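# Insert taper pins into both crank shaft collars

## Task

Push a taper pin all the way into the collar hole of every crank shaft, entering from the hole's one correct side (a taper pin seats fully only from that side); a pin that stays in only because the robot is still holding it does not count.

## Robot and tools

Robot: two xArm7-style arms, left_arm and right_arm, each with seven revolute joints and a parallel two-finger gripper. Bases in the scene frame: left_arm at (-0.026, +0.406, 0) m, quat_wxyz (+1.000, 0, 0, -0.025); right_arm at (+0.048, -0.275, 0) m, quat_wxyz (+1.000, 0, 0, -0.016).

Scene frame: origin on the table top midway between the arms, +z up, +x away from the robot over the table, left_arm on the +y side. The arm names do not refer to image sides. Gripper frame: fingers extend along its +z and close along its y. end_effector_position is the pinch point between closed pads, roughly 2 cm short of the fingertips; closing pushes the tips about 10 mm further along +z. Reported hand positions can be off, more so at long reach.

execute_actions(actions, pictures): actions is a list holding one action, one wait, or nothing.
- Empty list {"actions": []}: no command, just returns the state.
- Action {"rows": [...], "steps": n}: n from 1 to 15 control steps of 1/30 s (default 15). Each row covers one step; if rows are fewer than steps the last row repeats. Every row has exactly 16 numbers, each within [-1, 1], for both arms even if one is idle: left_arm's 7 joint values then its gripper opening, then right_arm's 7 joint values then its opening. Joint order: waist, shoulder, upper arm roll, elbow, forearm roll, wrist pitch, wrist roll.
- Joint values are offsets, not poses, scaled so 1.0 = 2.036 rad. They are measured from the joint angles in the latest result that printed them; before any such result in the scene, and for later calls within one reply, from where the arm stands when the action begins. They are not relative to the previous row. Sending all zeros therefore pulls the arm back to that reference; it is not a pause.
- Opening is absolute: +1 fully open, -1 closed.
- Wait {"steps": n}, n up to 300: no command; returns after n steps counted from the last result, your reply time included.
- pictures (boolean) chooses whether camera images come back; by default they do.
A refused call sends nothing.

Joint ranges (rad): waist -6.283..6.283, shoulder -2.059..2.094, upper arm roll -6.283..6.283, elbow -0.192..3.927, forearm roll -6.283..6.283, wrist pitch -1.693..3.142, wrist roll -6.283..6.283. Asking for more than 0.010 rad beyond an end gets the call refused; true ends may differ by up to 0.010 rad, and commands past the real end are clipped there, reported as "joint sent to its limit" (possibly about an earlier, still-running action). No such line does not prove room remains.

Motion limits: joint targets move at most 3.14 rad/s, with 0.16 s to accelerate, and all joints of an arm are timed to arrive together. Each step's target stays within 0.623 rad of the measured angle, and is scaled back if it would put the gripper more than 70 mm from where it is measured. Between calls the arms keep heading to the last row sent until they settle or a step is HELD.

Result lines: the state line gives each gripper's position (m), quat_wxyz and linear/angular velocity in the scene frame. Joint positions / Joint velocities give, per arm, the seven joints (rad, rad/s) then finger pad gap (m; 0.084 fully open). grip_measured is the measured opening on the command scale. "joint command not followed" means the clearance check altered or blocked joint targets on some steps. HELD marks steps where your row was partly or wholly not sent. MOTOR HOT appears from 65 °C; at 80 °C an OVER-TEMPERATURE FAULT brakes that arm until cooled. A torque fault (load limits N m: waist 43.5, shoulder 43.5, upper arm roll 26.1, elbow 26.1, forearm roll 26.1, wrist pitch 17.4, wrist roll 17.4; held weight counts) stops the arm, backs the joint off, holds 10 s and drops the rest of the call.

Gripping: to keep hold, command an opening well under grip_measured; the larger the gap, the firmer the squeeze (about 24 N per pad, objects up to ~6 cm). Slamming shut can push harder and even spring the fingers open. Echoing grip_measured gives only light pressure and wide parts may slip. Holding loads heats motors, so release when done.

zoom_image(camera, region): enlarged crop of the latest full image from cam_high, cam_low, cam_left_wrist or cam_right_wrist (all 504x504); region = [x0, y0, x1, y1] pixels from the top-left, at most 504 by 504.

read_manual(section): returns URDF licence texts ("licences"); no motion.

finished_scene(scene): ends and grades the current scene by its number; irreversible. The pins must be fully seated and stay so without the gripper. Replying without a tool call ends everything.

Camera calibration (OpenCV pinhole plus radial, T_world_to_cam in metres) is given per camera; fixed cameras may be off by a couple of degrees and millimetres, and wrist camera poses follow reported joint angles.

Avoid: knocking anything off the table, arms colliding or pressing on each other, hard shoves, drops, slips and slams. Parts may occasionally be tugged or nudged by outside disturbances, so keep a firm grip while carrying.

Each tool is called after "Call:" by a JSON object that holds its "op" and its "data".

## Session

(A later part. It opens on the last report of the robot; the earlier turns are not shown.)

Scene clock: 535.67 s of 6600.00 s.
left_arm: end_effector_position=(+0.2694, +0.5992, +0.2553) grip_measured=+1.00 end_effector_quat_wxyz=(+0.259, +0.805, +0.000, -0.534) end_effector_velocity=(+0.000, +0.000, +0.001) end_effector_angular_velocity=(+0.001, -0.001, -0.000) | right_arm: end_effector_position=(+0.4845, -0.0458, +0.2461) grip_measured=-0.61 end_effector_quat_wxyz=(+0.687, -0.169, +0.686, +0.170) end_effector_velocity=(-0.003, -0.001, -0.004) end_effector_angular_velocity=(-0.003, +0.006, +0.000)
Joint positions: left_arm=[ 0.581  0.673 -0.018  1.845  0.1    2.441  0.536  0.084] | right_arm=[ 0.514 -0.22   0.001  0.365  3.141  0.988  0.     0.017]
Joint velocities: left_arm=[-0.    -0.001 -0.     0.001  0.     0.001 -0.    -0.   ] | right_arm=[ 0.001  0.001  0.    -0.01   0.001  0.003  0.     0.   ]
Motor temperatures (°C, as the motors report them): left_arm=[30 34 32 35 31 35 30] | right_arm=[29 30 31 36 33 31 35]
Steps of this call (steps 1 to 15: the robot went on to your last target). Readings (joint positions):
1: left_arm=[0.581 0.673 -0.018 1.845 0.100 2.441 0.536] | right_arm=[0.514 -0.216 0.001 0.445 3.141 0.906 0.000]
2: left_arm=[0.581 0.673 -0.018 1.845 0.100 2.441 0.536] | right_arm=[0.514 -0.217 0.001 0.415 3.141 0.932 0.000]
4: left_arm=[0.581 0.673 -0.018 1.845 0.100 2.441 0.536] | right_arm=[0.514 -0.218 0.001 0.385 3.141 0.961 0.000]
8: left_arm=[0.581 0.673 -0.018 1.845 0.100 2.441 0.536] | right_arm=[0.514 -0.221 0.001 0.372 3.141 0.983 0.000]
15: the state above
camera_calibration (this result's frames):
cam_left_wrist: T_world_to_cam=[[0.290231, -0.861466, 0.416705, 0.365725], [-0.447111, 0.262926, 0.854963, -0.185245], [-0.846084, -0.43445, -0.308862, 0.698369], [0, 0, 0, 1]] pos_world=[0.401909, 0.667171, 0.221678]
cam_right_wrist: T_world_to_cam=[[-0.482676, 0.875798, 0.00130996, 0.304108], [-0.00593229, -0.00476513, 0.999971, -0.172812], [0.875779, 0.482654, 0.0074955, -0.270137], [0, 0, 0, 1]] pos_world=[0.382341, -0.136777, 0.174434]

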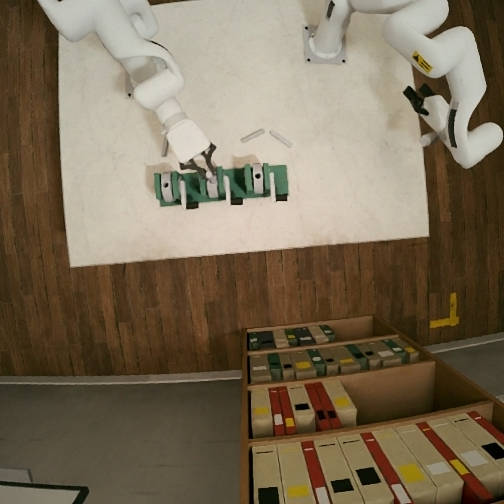

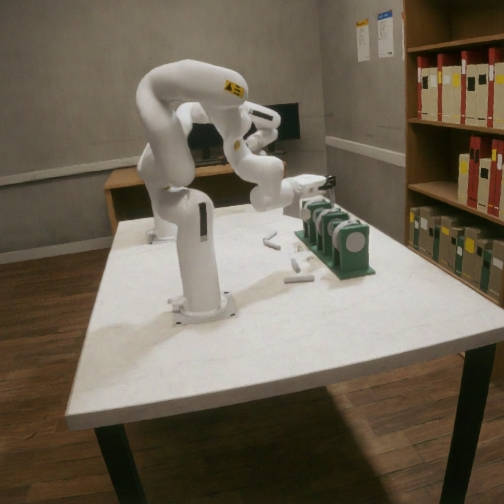

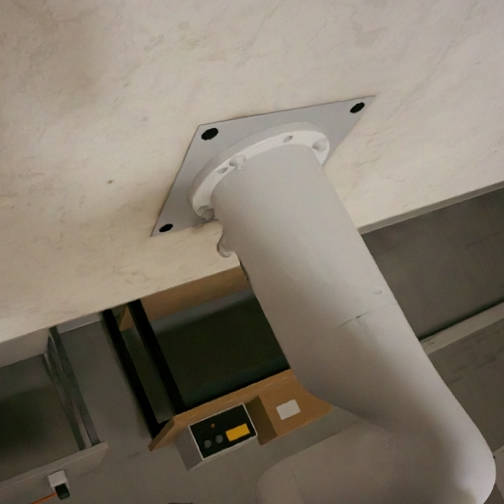

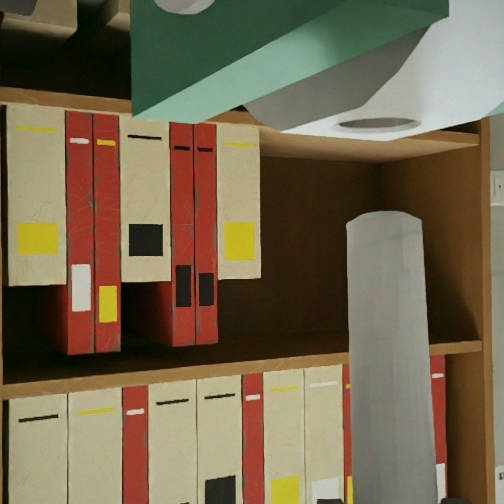

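Call:
{"op": "execute_actions", "data": {"actions": [{"rows": [[0,0,0,0,0,0,0,1, -0.0035,-0.0205,0,0.0270,0,-0.1081,0,-1]], "steps": 15}], "pictures": false}}

Call:
{"op": "execute_actions", "data": {"actions": [{"steps": 10}]}}

Scene clock: 561.30 s of 6600.00 s.
left_arm: end_effector_position=(+0.2694, +0.5992, +0.2553) grip_measured=+1.00 end_effector_quat_wxyz=(+0.259, +0.805, +0.000, -0.534) end_effector_velocity=(+0.000, +0.000, +0.000) end_effector_angular_velocity=(+0.000, -0.002, -0.000) | right_arm: end_effector_position=(+0.4848, -0.0495, +0.2403) grip_measured=-0.61 end_effector_quat_wxyz=(+0.645, -0.177, +0.727, +0.157) end_effector_velocity=(+0.000, -0.000, -0.001) end_effector_angular_velocity=(-0.009, +0.014, -0.000)
Joint positions: left_arm=[ 0.581  0.673 -0.018  1.845  0.1    2.441  0.536  0.084] | right_arm=[ 0.507 -0.261  0.001  0.419  3.141  0.771  0.     0.017]
Joint velocities: left_arm=[ 0.    -0.001  0.    -0.     0.    -0.001  0.001 -0.   ] | right_arm=[-0.001 -0.004  0.     0.009  0.    -0.03  -0.002 -0.   ]
Motor temperatures (°C, as the motors report them): left_arm=[30 34 32 35 31 35 30] | right_arm=[29 30 31 36 33 31 35]
Steps of this call (steps 1 to 15: the robot went on to your last target; steps 16 to 90: nothing new was sent; then 22.13 s passed at rest; steps 91 to 105: all 15 steps of this action). Readings (joint positions):
91: left_arm=[0.581 0.673 -0.018 1.845 0.100 2.441 0.536] | right_arm=[0.514 -0.220 0.001 0.363 3.141 0.988 0.000]
92: left_arm=[0.581 0.673 -0.018 1.845 0.100 2.441 0.536] | right_arm=[0.514 -0.221 0.001 0.365 3.141 0.981 0.000]
94: left_arm=[0.581 0.673 -0.018 1.845 0.100 2.441 0.536] | right_arm=[0.512 -0.230 0.001 0.376 3.141 0.931 0.000]
98: left_arm=[0.581 0.673 -0.018 1.845 0.100 2.441 0.536] | right_arm=[0.508 -0.256 0.001 0.411 3.141 0.808 0.000]
105: the state above

Scene clock: 561.63 s of 6600.00 s.
left_arm: end_effector_position=(+0.2694, +0.5992, +0.2553) grip_measured=+1.00 end_effector_quat_wxyz=(+0.259, +0.805, +0.000, -0.534) end_effector_velocity=(-0.000, -0.000, +0.000) end_effector_angular_velocity=(-0.001, +0.000, +0.000) | right_arm: end_effector_position=(+0.4849, -0.0496, +0.2405) grip_measured=-0.61 end_effector_quat_wxyz=(+0.644, -0.177, +0.728, +0.156) end_effector_velocity=(+0.000, -0.000, -0.001) end_effector_angular_velocity=(-0.001, +0.002, -0.000)
Joint positions: left_arm=[ 0.581  0.673 -0.018  1.845  0.1    2.441  0.536  0.084] | right_arm=[ 0.507 -0.262  0.001  0.42   3.141  0.768  0.     0.017]
Joint velocities: left_arm=[ 0.    -0.    -0.    -0.001 -0.001  0.     0.001  0.   ] | right_arm=[ 0.001  0.001 -0.002  0.001 -0.001 -0.002 -0.001  0.   ]
Motor temperatures (°C, as the motors report them): left_arm=[30 34 32 35 31 35 30] | right_arm=[29 30 31 37 33 31 35]
Steps of this call (steps 1 to 10: the robot went on to your last target). Readings (joint positions):
1: left_arm=[0.581 0.673 -0.018 1.845 0.100 2.441 0.536] | right_arm=[0.507 -0.261 0.001 0.419 3.141 0.770 0.000]
2: left_arm=[0.581 0.673 -0.018 1.845 0.100 2.441 0.536] | right_arm=[0.507 -0.262 0.001 0.419 3.141 0.769 0.000]
4: left_arm=[0.581 0.673 -0.018 1.845 0.100 2.441 0.536] | right_arm=[0.507 -0.262 0.001 0.419 3.141 0.769 0.000]
8: left_arm=[0.581 0.673 -0.018 1.845 0.100 2.441 0.536] | right_arm=[0.507 -0.262 0.001 0.420 3.141 0.768 0.000]
10: the state above
camera_calibration (this result's frames):
cam_right_wrist: T_world_to_cam=[[-0.47609, 0.879389, 0.0036975, 0.304014], [0.103429, 0.051819, 0.993286, -0.21584], [0.873293, 0.473276, -0.115625, -0.238298], [0, 0, 0, 1]] pos_world=[0.375166, -0.143381, 0.185714]

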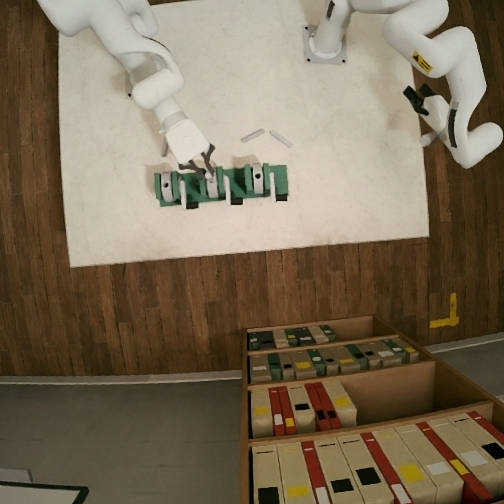

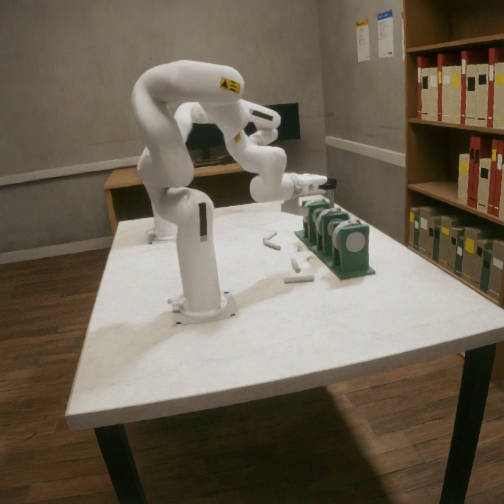

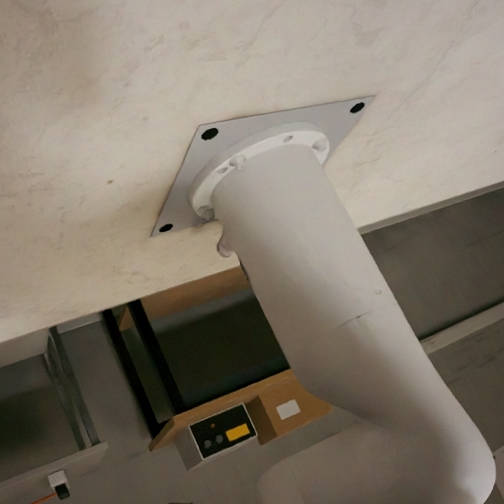

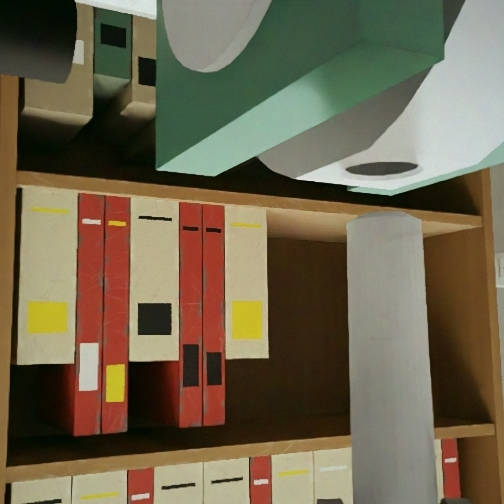

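Call:
{"op": "zoom_image", "data": {"camera": "cam_low", "region": [290, 170, 360, 230]}}

Call:
{"op": "zoom_image", "data": {"camera": "cam_right_wrist", "region": [300, 120, 470, 260]}}

Region (290, 170, 360, 230) of cam_low's 504x504 image, scaled by 7.200, with more detail than that image has; it fills the top 432 rows of this view, and the rest is white.

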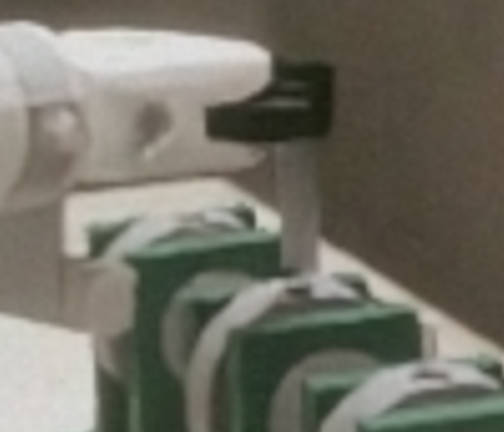

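Region (300, 120, 470, 260) of cam_right_wrist's 504x504 image, scaled by 2.965, with more detail than that image has; it fills the top 415 rows of this view, and the rest is white.

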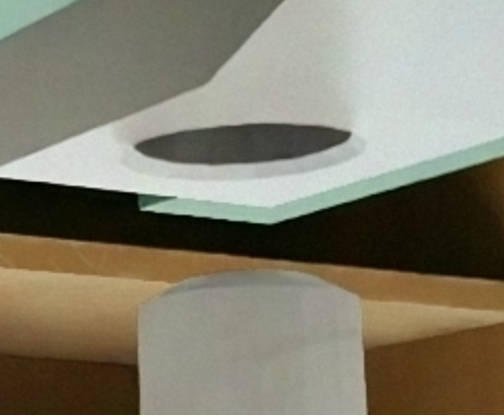

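Call:
{"op": "execute_actions", "data": {"actions": [{"rows": [[0,0,0,0,0,0,0,1, -0.0007,0.0074,0,-0.0022,0,0.0096,0,-1],[0,0,0,0,0,0,0,1, -0.0007,0.0074,0,-0.0022,0,0.0096,0,-1],[0,0,0,0,0,0,0,1, -0.0007,0.0074,0,-0.0022,0,0.0096,0,-1],[0,0,0,0,0,0,0,1, -0.0007,0.0148,0,-0.0045,0,0.0193,0,-1],[0,0,0,0,0,0,0,1, -0.0007,0.0148,0,-0.0045,0,0.0193,0,-1],[0,0,0,0,0,0,0,1, -0.0007,0.0148,0,-0.0045,0,0.0193,0,-1],[0,0,0,0,0,0,0,1, -0.0007,0.0222,0,-0.0067,0,0.0290,0,-1],[0,0,0,0,0,0,0,1, -0.0007,0.0222,0,-0.0067,0,0.0290,0,-1],[0,0,0,0,0,0,0,1, -0.0007,0.0222,0,-0.0067,0,0.0290,0,-1],[0,0,0,0,0,0,0,1, -0.0007,0.0296,0,-0.0090,0,0.0386,0,-1]], "steps": 15}]}}

Scene clock: 584.53 s of 6600.00 s.
left_arm: end_effector_position=(+0.2694, +0.5992, +0.2553) grip_measured=+1.00 end_effector_quat_wxyz=(+0.259, +0.805, +0.000, -0.534) end_effector_velocity=(+0.000, +0.000, -0.000) end_effector_angular_velocity=(-0.000, -0.000, +0.000) | right_arm: end_effector_position=(+0.4875, -0.0493, +0.2266) grip_measured=-0.61 end_effector_quat_wxyz=(+0.649, -0.175, +0.724, +0.157) end_effector_velocity=(+0.002, +0.002, -0.004) end_effector_angular_velocity=(+0.008, -0.017, +0.002)
Joint positions: left_arm=[ 0.581  0.673 -0.018  1.845  0.1    2.441  0.536  0.084] | right_arm=[ 0.505 -0.208  0.     0.408  3.141  0.846  0.     0.017]
Joint velocities: left_arm=[ 0.  0. -0.  0. -0. -0. -0.  0.] | right_arm=[ 0.     0.029  0.002 -0.006  0.     0.054 -0.    -0.   ]
Motor temperatures (°C, as the motors report them): left_arm=[30 34 32 35 31 35 30] | right_arm=[29 30 31 37 33 31 35]
Steps of this call (steps 1 to 15: the robot went on to your last target; steps 16 to 90: nothing new was sent; then 19.40 s passed at rest; steps 91 to 105: all 15 steps of this action). Readings (joint positions):
91: left_arm=[0.581 0.673 -0.018 1.845 0.100 2.441 0.536] | right_arm=[0.507 -0.262 0.001 0.420 3.141 0.768 0.000]
92: left_arm=[0.581 0.673 -0.018 1.845 0.100 2.441 0.536] | right_arm=[0.507 -0.259 0.001 0.419 3.141 0.773 0.000]
94: left_arm=[0.581 0.673 -0.018 1.845 0.100 2.441 0.536] | right_arm=[0.506 -0.251 0.001 0.417 3.141 0.782 0.000]
98: left_arm=[0.581 0.673 -0.018 1.845 0.100 2.441 0.536] | right_arm=[0.506 -0.232 0.001 0.410 3.141 0.806 0.000]
105: the state above
camera_calibration (this result's frames):
cam_right_wrist: T_world_to_cam=[[-0.474464, 0.880268, 0.00361876, 0.304296], [0.0928331, 0.0459481, 0.994621, -0.197766], [0.875366, 0.472247, -0.103519, -0.246107], [0, 0, 0, 1]] pos_world=[0.378171, -0.142551, 0.170124]

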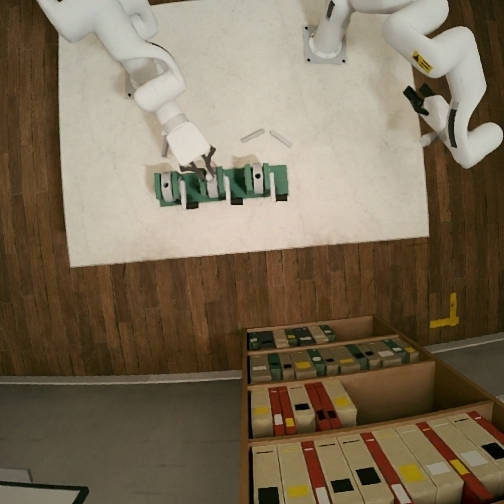

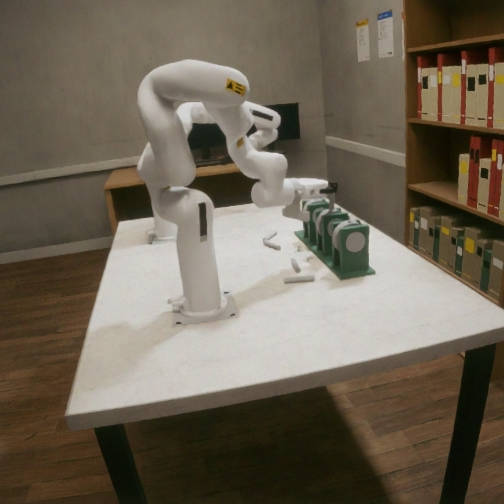

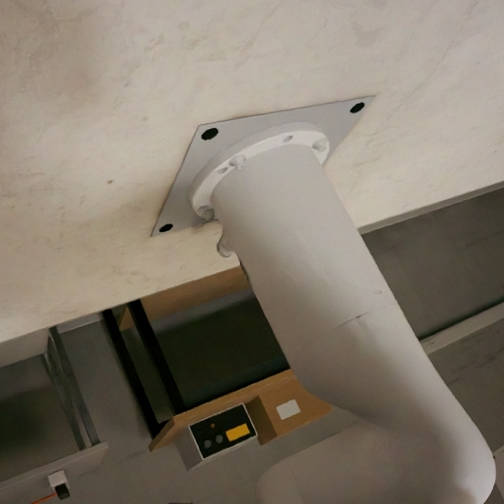

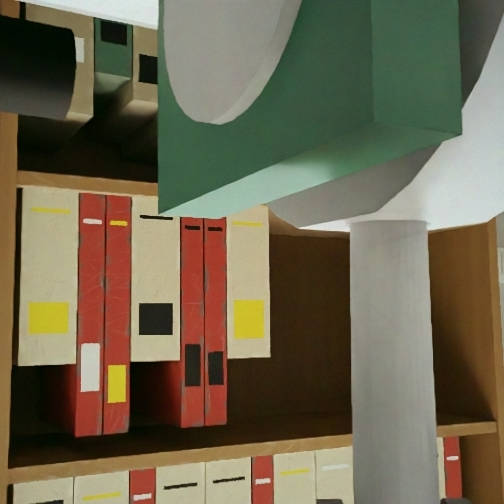

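Call:
{"op": "execute_actions", "data": {"actions": [{"steps": 8}]}}

Call:
{"op": "zoom_image", "data": {"camera": "cam_right_wrist", "region": [300, 160, 470, 300]}}

Call:
{"op": "zoom_image", "data": {"camera": "cam_low", "region": [290, 170, 360, 230]}}

Scene clock: 587.00 s of 6600.00 s.
left_arm: end_effector_position=(+0.2694, +0.5992, +0.2553) grip_measured=+1.00 end_effector_quat_wxyz=(+0.259, +0.805, +0.000, -0.534) end_effector_velocity=(-0.000, -0.000, +0.000) end_effector_angular_velocity=(+0.000, -0.001, -0.000) | right_arm: end_effector_position=(+0.4860, -0.0498, +0.2221) grip_measured=-0.61 end_effector_quat_wxyz=(+0.646, -0.176, +0.726, +0.156) end_effector_velocity=(+0.000, -0.001, -0.000) end_effector_angular_velocity=(-0.002, -0.001, -0.001)
Joint positions: left_arm=[ 0.581  0.673 -0.018  1.845  0.1    2.441  0.536  0.084] | right_arm=[ 0.505 -0.202  0.001  0.403  3.141  0.85   0.     0.017]
Joint velocities: left_arm=[ 0.    -0.002  0.    -0.001  0.    -0.001  0.    -0.   ] | right_arm=[ 0.    -0.    -0.001 -0.001 -0.     0.001 -0.002 -0.   ]
Motor temperatures (°C, as the motors report them): left_arm=[30 34 32 35 31 35 30] | right_arm=[29 30 31 36 33 31 35]
Steps of this call (steps 1 to 15: the robot went on to your last target; steps 16 to 74: nothing new was sent). Readings (joint positions):
1: left_arm=[0.581 0.673 -0.018 1.845 0.100 2.441 0.536] | right_arm=[0.505 -0.207 0.000 0.408 3.141 0.848 0.000]
2: left_arm=[0.581 0.673 -0.018 1.845 0.100 2.441 0.536] | right_arm=[0.505 -0.206 0.000 0.407 3.141 0.849 0.000]
4: left_arm=[0.581 0.673 -0.018 1.845 0.100 2.441 0.536] | right_arm=[0.505 -0.206 0.000 0.407 3.141 0.849 0.000]
8: left_arm=[0.581 0.673 -0.018 1.845 0.100 2.441 0.536] | right_arm=[0.505 -0.205 0.001 0.406 3.141 0.850 0.000]
74: the state above
All arms were judged still, so your last target was given up. Only a new action makes them travel on or press farther. Fingers that are still opening or closing keep moving.
camera_calibration (this result's frames):
cam_right_wrist: T_world_to_cam=[[-0.47489, 0.880038, 0.00366723, 0.30424], [0.0990457, 0.0493059, 0.993861, -0.19577], [0.874454, 0.472337, -0.110579, -0.243025], [0, 0, 0, 1]] pos_world=[0.376385, -0.143301, 0.166579]

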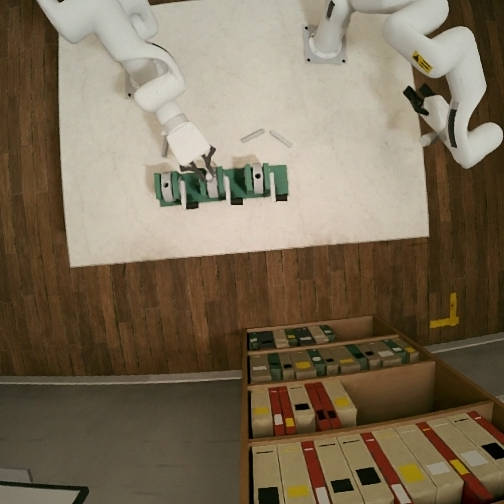

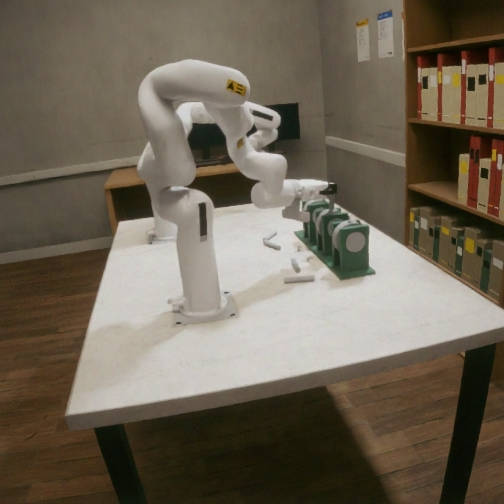

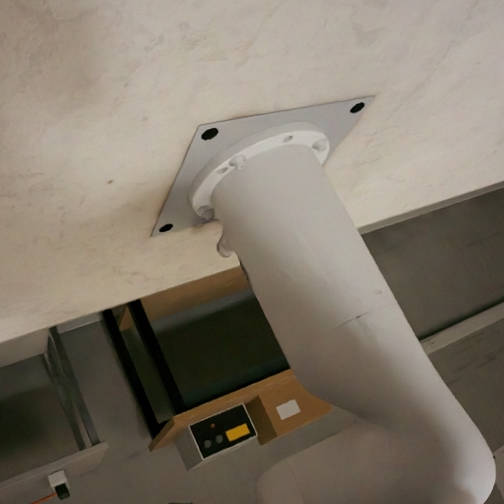

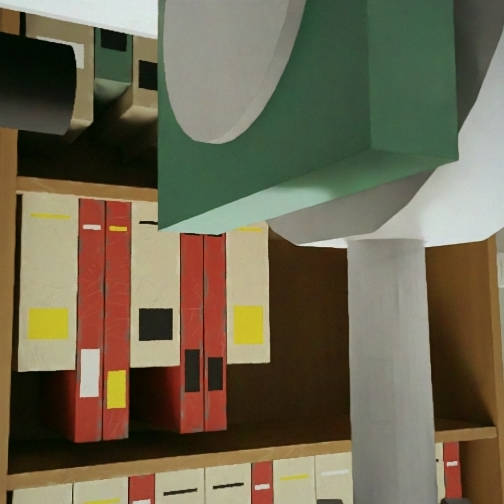

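Region (300, 160, 470, 300) of cam_right_wrist's 504x504 image, scaled by 2.965, with more detail than that image has; it fills the top 415 rows of this view, and the rest is white.

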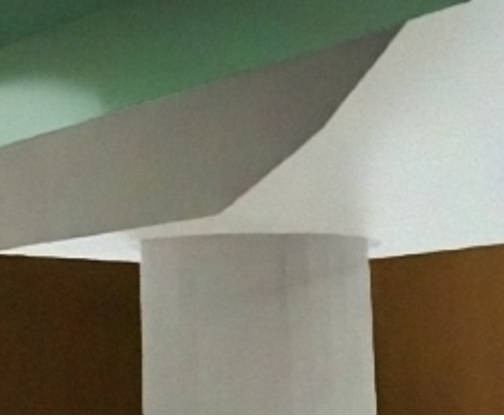

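Region (290, 170, 360, 230) of cam_low's 504x504 image, scaled by 7.200, with more detail than that image has; it fills the top 432 rows of this view, and the rest is white.

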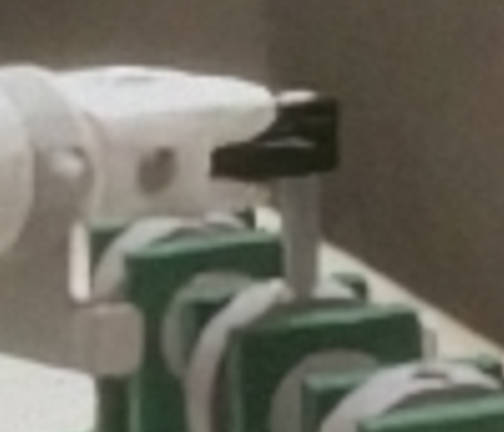

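Call:
{"op": "execute_actions", "data": {"actions": [{"rows": [[0,0,0,0,0,0,0,1, 0,0.0083,0,-0.0019,0,0.0094,0,-1],[0,0,0,0,0,0,0,1, 0,0.0083,0,-0.0019,0,0.0094,0,-1],[0,0,0,0,0,0,0,1, 0,0.0083,0,-0.0019,0,0.0094,0,-1],[0,0,0,0,0,0,0,1, 0,0.0166,0,-0.0038,0,0.0188,0,-1],[0,0,0,0,0,0,0,1, 0,0.0166,0,-0.0038,0,0.0188,0,-1],[0,0,0,0,0,0,0,1, 0,0.0166,0,-0.0038,0,0.0188,0,-1],[0,0,0,0,0,0,0,1, 0,0.0249,0,-0.0058,0,0.0283,0,-1],[0,0,0,0,0,0,0,1, 0,0.0249,0,-0.0058,0,0.0283,0,-1],[0,0,0,0,0,0,0,1, 0,0.0249,0,-0.0058,0,0.0283,0,-1],[0,0,0,0,0,0,0,1, 0,0.0332,0,-0.0077,0,0.0377,0,-1]], "steps": 15}], "pictures": false}}

Call:
{"op": "execute_actions", "data": {"actions": [{"steps": 12}]}}

Call:
{"op": "zoom_image", "data": {"camera": "cam_low", "region": [290, 170, 360, 230]}}

Scene clock: 597.87 s of 6600.00 s.
left_arm: end_effector_position=(+0.2694, +0.5992, +0.2553) grip_measured=+1.00 end_effector_quat_wxyz=(+0.259, +0.805, +0.000, -0.534) end_effector_velocity=(-0.000, -0.000, -0.000) end_effector_angular_velocity=(+0.000, +0.001, +0.000) | right_arm: end_effector_position=(+0.4850, -0.0503, +0.2009) grip_measured=-0.62 end_effector_quat_wxyz=(+0.644, -0.176, +0.728, +0.156) end_effector_velocity=(+0.001, +0.001, -0.007) end_effector_angular_velocity=(+0.006, -0.010, +0.000)
Joint positions: left_arm=[ 0.581  0.673 -0.018  1.845  0.1    2.441  0.536  0.084] | right_arm=[ 0.505 -0.137  0.001  0.388  3.141  0.925  0.     0.017]
Joint velocities: left_arm=[-0.    -0.    -0.    -0.001 -0.    -0.    -0.001  0.   ] | right_arm=[ 0.     0.034 -0.    -0.005 -0.     0.051  0.001 -0.   ]
Motor temperatures (°C, as the motors report them): left_arm=[30 34 32 35 31 35 30] | right_arm=[29 29 31 35 33 31 35]
Steps of this call (steps 1 to 90: nothing new was sent; then 7.37 s passed at rest; steps 91 to 105: all 15 steps of this action). Readings (joint positions):
91: left_arm=[0.581 0.673 -0.018 1.845 0.100 2.441 0.536] | right_arm=[0.505 -0.201 0.001 0.403 3.141 0.851 0.000]
92: left_arm=[0.581 0.673 -0.018 1.845 0.100 2.441 0.536] | right_arm=[0.505 -0.198 0.001 0.402 3.141 0.855 0.000]
94: left_arm=[0.581 0.673 -0.018 1.845 0.100 2.441 0.536] | right_arm=[0.505 -0.189 0.001 0.400 3.141 0.865 0.000]
98: left_arm=[0.581 0.673 -0.018 1.845 0.100 2.441 0.536] | right_arm=[0.505 -0.168 0.001 0.395 3.141 0.890 0.000]
105: the state above

Scene clock: 598.27 s of 6600.00 s.
left_arm: end_effector_position=(+0.2694, +0.5992, +0.2553) grip_measured=+1.00 end_effector_quat_wxyz=(+0.259, +0.805, +0.000, -0.534) end_effector_velocity=(-0.000, -0.000, -0.001) end_effector_angular_velocity=(-0.002, +0.002, -0.000) | right_arm: end_effector_position=(+0.4851, -0.0503, +0.2002) grip_measured=-0.62 end_effector_quat_wxyz=(+0.645, -0.176, +0.728, +0.156) end_effector_velocity=(-0.001, -0.000, -0.001) end_effector_angular_velocity=(-0.000, +0.003, +0.000)
Joint positions: left_arm=[ 0.581  0.673 -0.018  1.845  0.1    2.441  0.536  0.084] | right_arm=[ 0.505 -0.134  0.001  0.387  3.141  0.929  0.     0.017]
Joint velocities: left_arm=[ 0.     0.002 -0.    -0.001  0.    -0.     0.    -0.   ] | right_arm=[-0.     0.002  0.001 -0.001  0.     0.     0.001 -0.   ]
Motor temperatures (°C, as the motors report them): left_arm=[30 34 32 35 31 35 30] | right_arm=[29 29 31 35 33 31 35]
Steps of this call (steps 1 to 12: the robot went on to your last target). Readings (joint positions):
1: left_arm=[0.581 0.673 -0.018 1.845 0.100 2.441 0.536] | right_arm=[0.505 -0.136 0.001 0.387 3.141 0.926 0.000]
2: left_arm=[0.581 0.673 -0.018 1.845 0.100 2.441 0.536] | right_arm=[0.505 -0.136 0.001 0.387 3.141 0.927 0.000]
4: left_arm=[0.581 0.673 -0.018 1.845 0.100 2.441 0.536] | right_arm=[0.505 -0.135 0.001 0.387 3.141 0.928 0.000]
8: left_arm=[0.581 0.673 -0.018 1.845 0.100 2.441 0.536] | right_arm=[0.505 -0.134 0.001 0.387 3.141 0.929 0.000]
12: the state above
camera_calibration (this result's frames):
cam_left_wrist: T_world_to_cam=[[0.29023, -0.861466, 0.416705, 0.365724], [-0.447112, 0.262926, 0.854963, -0.185245], [-0.846084, -0.43445, -0.308862, 0.698369], [0, 0, 0, 1]] pos_world=[0.401909, 0.667171, 0.221678]
cam_right_wrist: T_world_to_cam=[[-0.474757, 0.880109, 0.00386224, 0.304258], [0.103074, 0.0512422, 0.993353, -0.175639], [0.87406, 0.471999, -0.115044, -0.243338], [0, 0, 0, 1]] pos_world=[0.375244, -0.143925, 0.145302]

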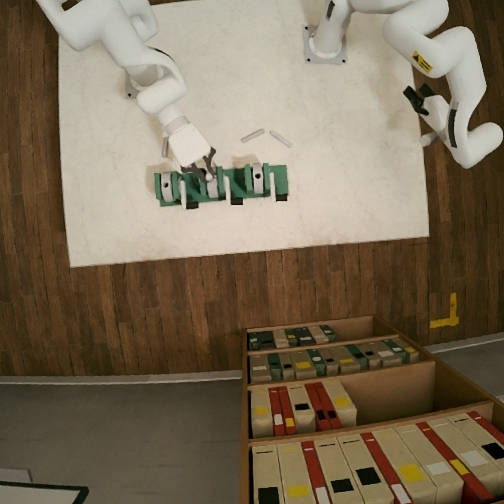

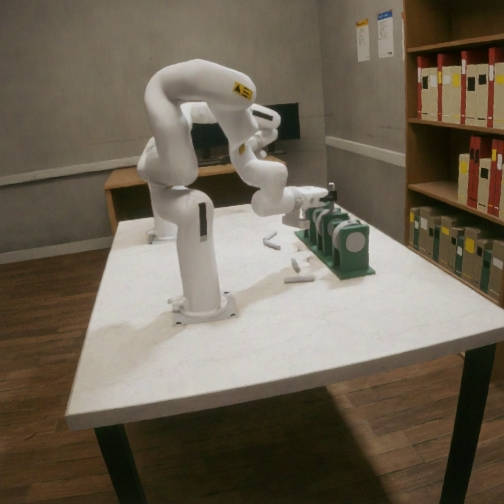

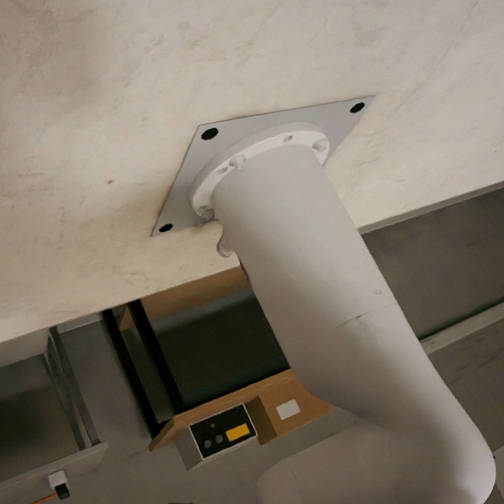

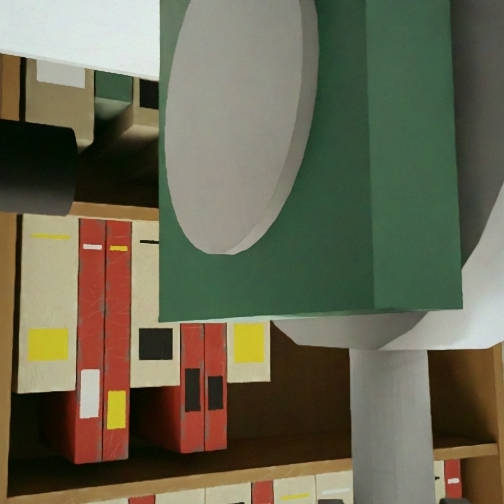

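Region (290, 170, 360, 230) of cam_low's 504x504 image, scaled by 7.200, with more detail than that image has; it fills the top 432 rows of this view, and the rest is white.

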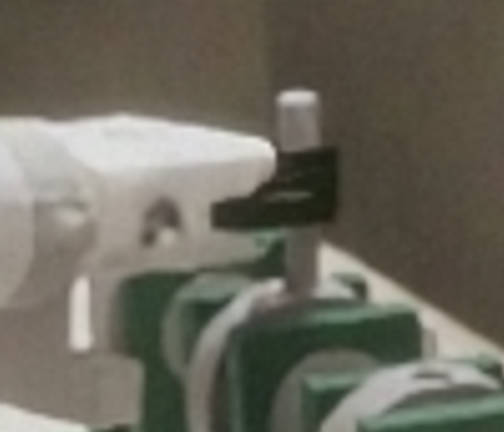

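Call:
{"op": "zoom_image", "data": {"camera": "cam_high", "region": [185, 155, 245, 205]}}

Region (185, 155, 245, 205) of cam_high's 504x504 image, scaled by 8.400, with more detail than that image has.

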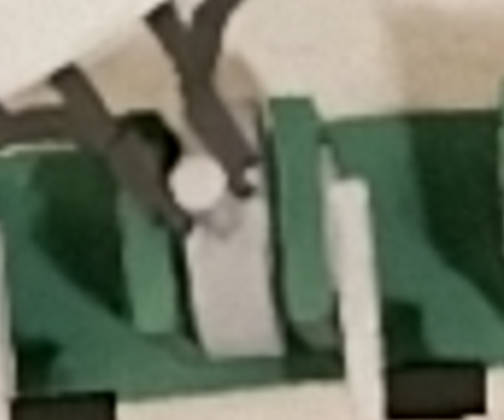

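Call:
{"op": "execute_actions", "data": {"actions": [{"rows": [[0,0,0,0,0,0,0,1, 0,0,0,0,0,0,0,-0.5],[0,0,0,0,0,0,0,1, 0,0,0,0,0,0,0,-0.5],[0,0,0,0,0,0,0,1, 0,0,0,0,0,0,0,-0.5],[0,0,0,0,0,0,0,1, 0,0,0,0,0,0,0,-0.5],[0,0,0,0,0,0,0,1, 0,0,0,0,0,0,0,-0.5],[0,0,0,0,0,0,0,1, 0,-0.016,0,0.0037,0,-0.02,0,-0.5],[0,0,0,0,0,0,0,1, 0,-0.016,0,0.0037,0,-0.02,0,-0.5],[0,0,0,0,0,0,0,1, 0,-0.016,0,0.0037,0,-0.02,0,-0.5],[0,0,0,0,0,0,0,1, 0,-0.032,0,0.0074,0,-0.04,0,-0.5],[0,0,0,0,0,0,0,1, 0,-0.032,0,0.0074,0,-0.04,0,-0.5],[0,0,0,0,0,0,0,1, 0,-0.032,0,0.0074,0,-0.04,0,-0.5],[0,0,0,0,0,0,0,1, 0,-0.0478,0,0.0111,0,-0.0596,0,-0.5]], "steps": 15}], "pictures": false}}

Call:
{"op": "execute_actions", "data": {"actions": [{"steps": 8}]}}

Call:
{"op": "zoom_image", "data": {"camera": "cam_low", "region": [290, 170, 360, 230]}}

Scene clock: 692.37 s of 6600.00 s.
left_arm: end_effector_position=(+0.2694, +0.5992, +0.2553) grip_measured=+1.00 end_effector_quat_wxyz=(+0.259, +0.805, +0.000, -0.534) end_effector_velocity=(-0.000, -0.000, -0.000) end_effector_angular_velocity=(-0.000, +0.001, +0.000) | right_arm: end_effector_position=(+0.4852, -0.0502, +0.2244) grip_measured=-0.52 end_effector_quat_wxyz=(+0.644, -0.176, +0.728, +0.156) end_effector_velocity=(+0.011, +0.004, +0.098) end_effector_angular_velocity=(+0.032, -0.064, -0.002)
Joint positions: left_arm=[ 0.581  0.673 -0.018  1.845  0.1    2.441  0.536  0.084] | right_arm=[ 0.505 -0.214  0.001  0.405  3.141  0.829  0.     0.021]
Joint velocities: left_arm=[-0.     0.    -0.    -0.    -0.     0.    -0.001  0.   ] | right_arm=[-0.002 -0.237 -0.     0.081 -0.    -0.246 -0.    -0.   ]
Motor temperatures (°C, as the motors report them): left_arm=[30 34 32 35 31 35 30] | right_arm=[29 29 31 33 33 32 35]
Steps of this call (steps 1 to 15: the robot went on to your last target; steps 16 to 90: nothing new was sent; then 90.60 s passed at rest; steps 91 to 105: all 15 steps of this action). Readings (joint positions):
91: left_arm=[0.581 0.673 -0.018 1.845 0.100 2.441 0.536] | right_arm=[0.505 -0.134 0.001 0.387 3.141 0.929 0.000]
92: left_arm=[0.581 0.673 -0.018 1.845 0.100 2.441 0.536] | right_arm=[0.506 -0.132 0.001 0.384 3.141 0.925 0.000]
94: left_arm=[0.581 0.673 -0.018 1.845 0.100 2.441 0.536] | right_arm=[0.506 -0.128 0.002 0.375 3.141 0.922 0.000]
98: left_arm=[0.581 0.673 -0.018 1.845 0.100 2.441 0.536] | right_arm=[0.506 -0.142 0.001 0.383 3.141 0.909 0.000]
105: the state above

Scene clock: 692.63 s of 6600.00 s.
left_arm: end_effector_position=(+0.2694, +0.5992, +0.2553) grip_measured=+1.00 end_effector_quat_wxyz=(+0.259, +0.805, +0.000, -0.534) end_effector_velocity=(+0.000, +0.000, +0.000) end_effector_angular_velocity=(+0.001, -0.000, -0.000) | right_arm: end_effector_position=(+0.4850, -0.0503, +0.2292) grip_measured=-0.52 end_effector_quat_wxyz=(+0.644, -0.176, +0.728, +0.156) end_effector_velocity=(-0.000, +0.001, +0.003) end_effector_angular_velocity=(-0.000, -0.001, +0.003)
Joint positions: left_arm=[ 0.581  0.673 -0.018  1.845  0.1    2.441  0.536  0.084] | right_arm=[ 0.505 -0.23   0.001  0.409  3.141  0.808  0.     0.021]
Joint velocities: left_arm=[ 0.     0.    -0.     0.001  0.001  0.     0.     0.   ] | right_arm=[ 0.001 -0.008  0.001  0.003 -0.001 -0.01  -0.    -0.   ]
Motor temperatures (°C, as the motors report them): left_arm=[30 34 32 35 31 35 30] | right_arm=[29 29 31 33 33 32 35]
Steps of this call (steps 1 to 8: the robot went on to your last target). Readings (joint positions):
1: left_arm=[0.581 0.673 -0.018 1.845 0.100 2.441 0.536] | right_arm=[0.505 -0.221 0.001 0.407 3.141 0.822 0.000]
2: left_arm=[0.581 0.673 -0.018 1.845 0.100 2.441 0.536] | right_arm=[0.505 -0.224 0.001 0.408 3.141 0.817 0.000]
4: left_arm=[0.581 0.673 -0.018 1.845 0.100 2.441 0.536] | right_arm=[0.505 -0.228 0.001 0.409 3.141 0.812 0.000]
8: the state above
camera_calibration (this result's frames):
cam_left_wrist: T_world_to_cam=[[0.29023, -0.861466, 0.416705, 0.365724], [-0.447112, 0.262926, 0.854963, -0.185245], [-0.846084, -0.43445, -0.308862, 0.698369], [0, 0, 0, 1]] pos_world=[0.401909, 0.667171, 0.221678]
cam_right_wrist: T_world_to_cam=[[-0.47475, 0.880113, 0.00380446, 0.304151], [0.10522, 0.0524649, 0.993064, -0.205373], [0.873809, 0.471857, -0.117513, -0.239238], [0, 0, 0, 1]] pos_world=[0.375053, -0.144026, 0.174678]

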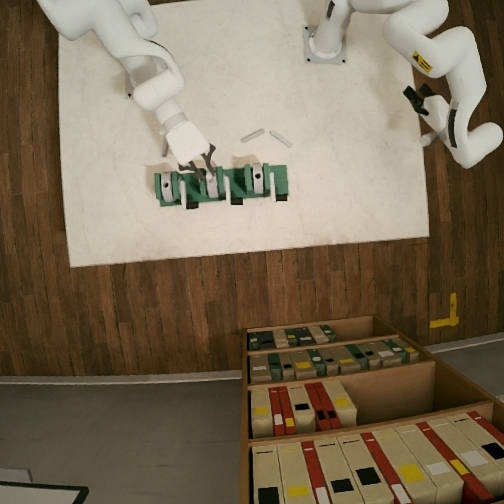

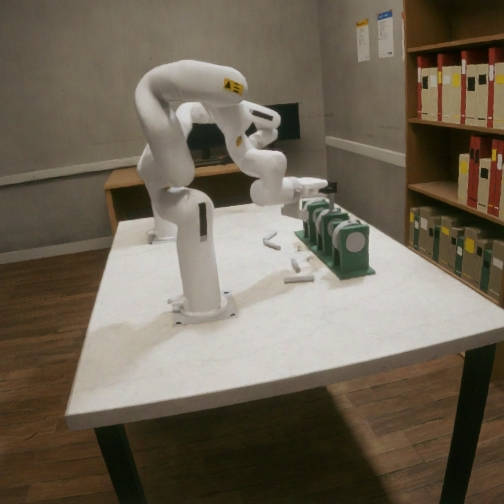

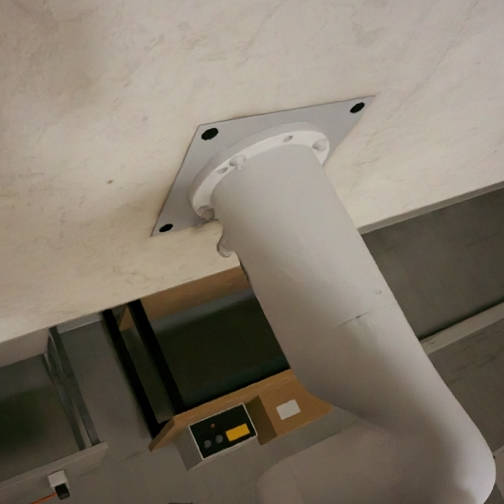

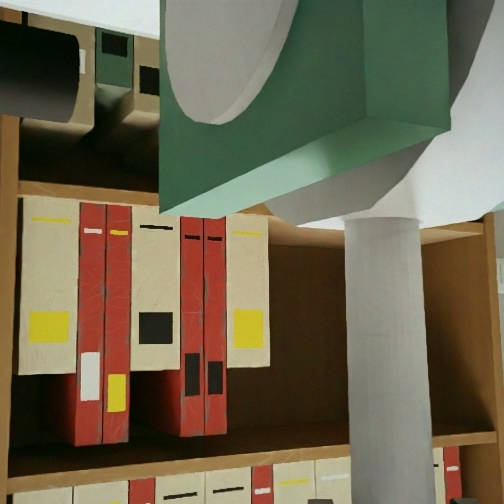

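Region (290, 170, 360, 230) of cam_low's 504x504 image, scaled by 7.200, with more detail than that image has; it fills the top 432 rows of this view, and the rest is white.

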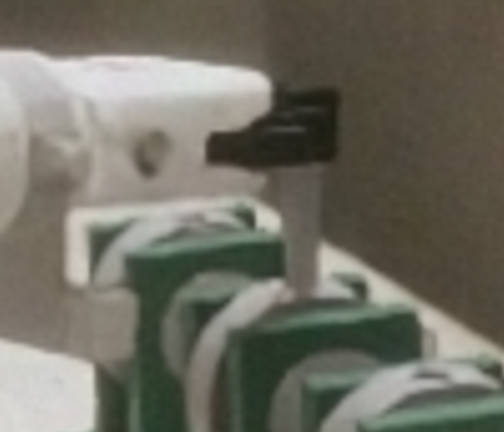

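Call:
{"op": "execute_actions", "data": {"actions": [{"rows": [[0,0,0,0,0,0,0,1, 0,0,0,0,0,0,0,-1],[0,0,0,0,0,0,0,1, 0,0,0,0,0,0,0,-1],[0,0,0,0,0,0,0,1, 0,0,0,0,0,0,0,-1],[0,0,0,0,0,0,0,1, 0,0,0,0,0,0,0,-1],[0,0,0,0,0,0,0,1, 0,0,0,0,0,0,0,-1],[0,0,0,0,0,0,0,1, 0,0,0,0,0,0,0,-1],[0,0,0,0,0,0,0,1, 0,-0.015,0,0.0046,0,-0.0194,0,-1],[0,0,0,0,0,0,0,1, 0,-0.015,0,0.0046,0,-0.0194,0,-1],[0,0,0,0,0,0,0,1, 0,-0.015,0,0.0046,0,-0.0194,0,-1],[0,0,0,0,0,0,0,1, 0,-0.0303,0,0.0093,0,-0.0388,0,-1]], "steps": 15}], "pictures": false}}

Call:
{"op": "execute_actions", "data": {"actions": [{"steps": 8}]}}

Call:
{"op": "zoom_image", "data": {"camera": "cam_low", "region": [290, 160, 360, 230]}}

Scene clock: 703.50 s of 6600.00 s.
left_arm: end_effector_position=(+0.2694, +0.5992, +0.2553) grip_measured=+1.00 end_effector_quat_wxyz=(+0.259, +0.805, +0.000, -0.534) end_effector_velocity=(-0.000, -0.000, +0.000) end_effector_angular_velocity=(+0.000, +0.000, +0.000) | right_arm: end_effector_position=(+0.4849, -0.0504, +0.2490) grip_measured=-0.61 end_effector_quat_wxyz=(+0.645, -0.176, +0.727, +0.156) end_effector_velocity=(-0.001, -0.001, +0.028) end_effector_angular_velocity=(+0.000, -0.002, -0.001)
Joint positions: left_arm=[ 0.581  0.673 -0.018  1.845  0.1    2.441  0.536  0.084] | right_arm=[ 0.505 -0.286  0.001  0.427  3.141  0.738  0.     0.017]
Joint velocities: left_arm=[-0.    -0.001 -0.    -0.001 -0.     0.    -0.001 -0.   ] | right_arm=[-0.002 -0.079  0.001  0.027 -0.    -0.103 -0.    -0.   ]
Motor temperatures (°C, as the motors report them): left_arm=[30 34 32 35 31 35 30] | right_arm=[29 29 31 35 33 32 35]
Steps of this call (steps 1 to 30: the robot went on to your last target; steps 31 to 90: nothing new was sent; then 7.37 s passed at rest; steps 91 to 105: all 15 steps of this action). Readings (joint positions):
91: left_arm=[0.581 0.673 -0.018 1.845 0.100 2.441 0.536] | right_arm=[0.505 -0.231 0.001 0.410 3.141 0.808 0.000]
92: left_arm=[0.581 0.673 -0.018 1.845 0.100 2.441 0.536] | right_arm=[0.505 -0.231 0.001 0.410 3.141 0.808 0.000]
94: left_arm=[0.581 0.673 -0.018 1.845 0.100 2.441 0.536] | right_arm=[0.505 -0.231 0.001 0.410 3.141 0.808 0.000]
98: left_arm=[0.581 0.673 -0.018 1.845 0.100 2.441 0.536] | right_arm=[0.505 -0.235 0.001 0.410 3.141 0.801 0.000]
105: the state above

Scene clock: 703.77 s of 6600.00 s.
left_arm: end_effector_position=(+0.2694, +0.5992, +0.2553) grip_measured=+1.00 end_effector_quat_wxyz=(+0.259, +0.805, +0.000, -0.534) end_effector_velocity=(+0.000, +0.000, -0.000) end_effector_angular_velocity=(+0.000, +0.000, -0.000) | right_arm: end_effector_position=(+0.4844, -0.0506, +0.2498) grip_measured=-0.61 end_effector_quat_wxyz=(+0.644, -0.176, +0.728, +0.156) end_effector_velocity=(+0.001, +0.001, +0.004) end_effector_angular_velocity=(+0.003, -0.005, +0.000)
Joint positions: left_arm=[ 0.581  0.673 -0.018  1.845  0.1    2.441  0.536  0.084] | right_arm=[ 0.505 -0.291  0.001  0.427  3.141  0.73   0.     0.017]
Joint velocities: left_arm=[-0.     0.001  0.     0.001  0.     0.    -0.     0.   ] | right_arm=[ 0.    -0.005 -0.     0.005 -0.    -0.005  0.001 -0.   ]
Motor temperatures (°C, as the motors report them): left_arm=[30 34 32 35 31 35 30] | right_arm=[29 29 31 35 33 32 35]
Steps of this call (steps 1 to 8: the robot went on to your last target). Readings (joint positions):
1: left_arm=[0.581 0.673 -0.018 1.845 0.100 2.441 0.536] | right_arm=[0.505 -0.288 0.001 0.427 3.141 0.736 0.000]
2: left_arm=[0.581 0.673 -0.018 1.845 0.100 2.441 0.536] | right_arm=[0.505 -0.289 0.001 0.427 3.141 0.733 0.000]
4: left_arm=[0.581 0.673 -0.018 1.845 0.100 2.441 0.536] | right_arm=[0.505 -0.290 0.001 0.427 3.141 0.731 0.000]
8: the state above
camera_calibration (this result's frames):
cam_left_wrist: T_world_to_cam=[[0.29023, -0.861466, 0.416705, 0.365724], [-0.447112, 0.262926, 0.854963, -0.185245], [-0.846084, -0.43445, -0.308862, 0.698369], [0, 0, 0, 1]] pos_world=[0.401909, 0.667171, 0.221678]
cam_right_wrist: T_world_to_cam=[[-0.474748, 0.880114, 0.00372028, 0.304077], [0.104447, 0.0521423, 0.993163, -0.225382], [0.873902, 0.471891, -0.11668, -0.23639], [0, 0, 0, 1]] pos_world=[0.374482, -0.144321, 0.195128]

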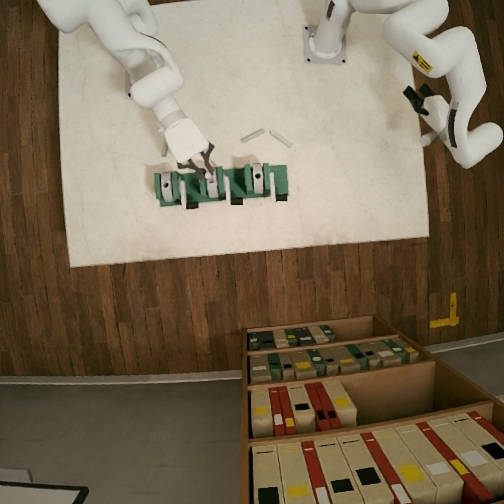

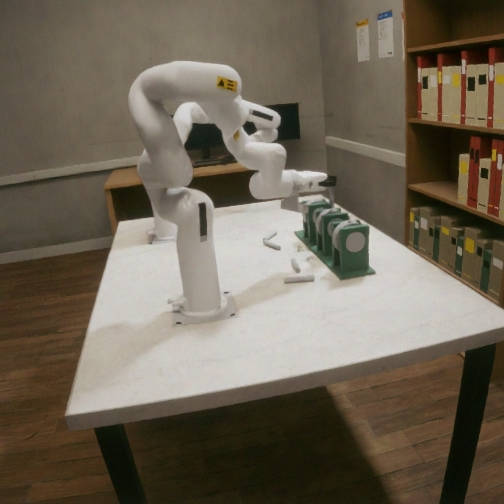

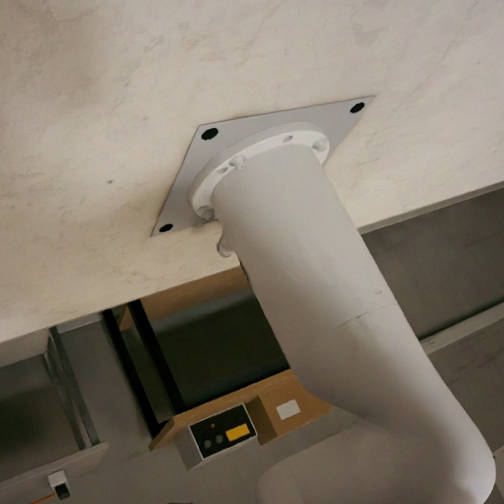

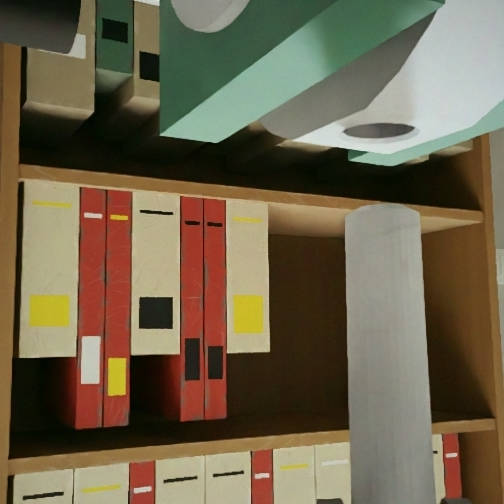

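Region (290, 160, 360, 230) of cam_low's 504x504 image, scaled by 7.200, with more detail than that image has.

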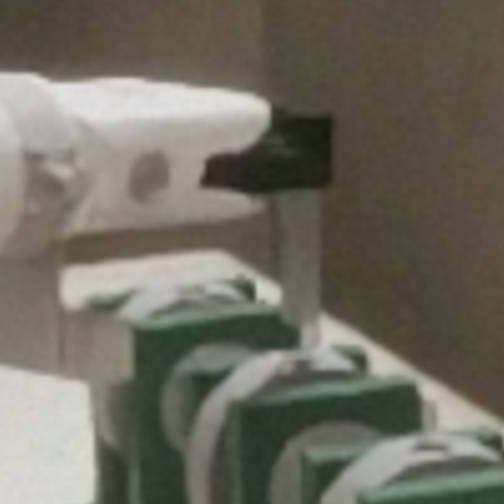

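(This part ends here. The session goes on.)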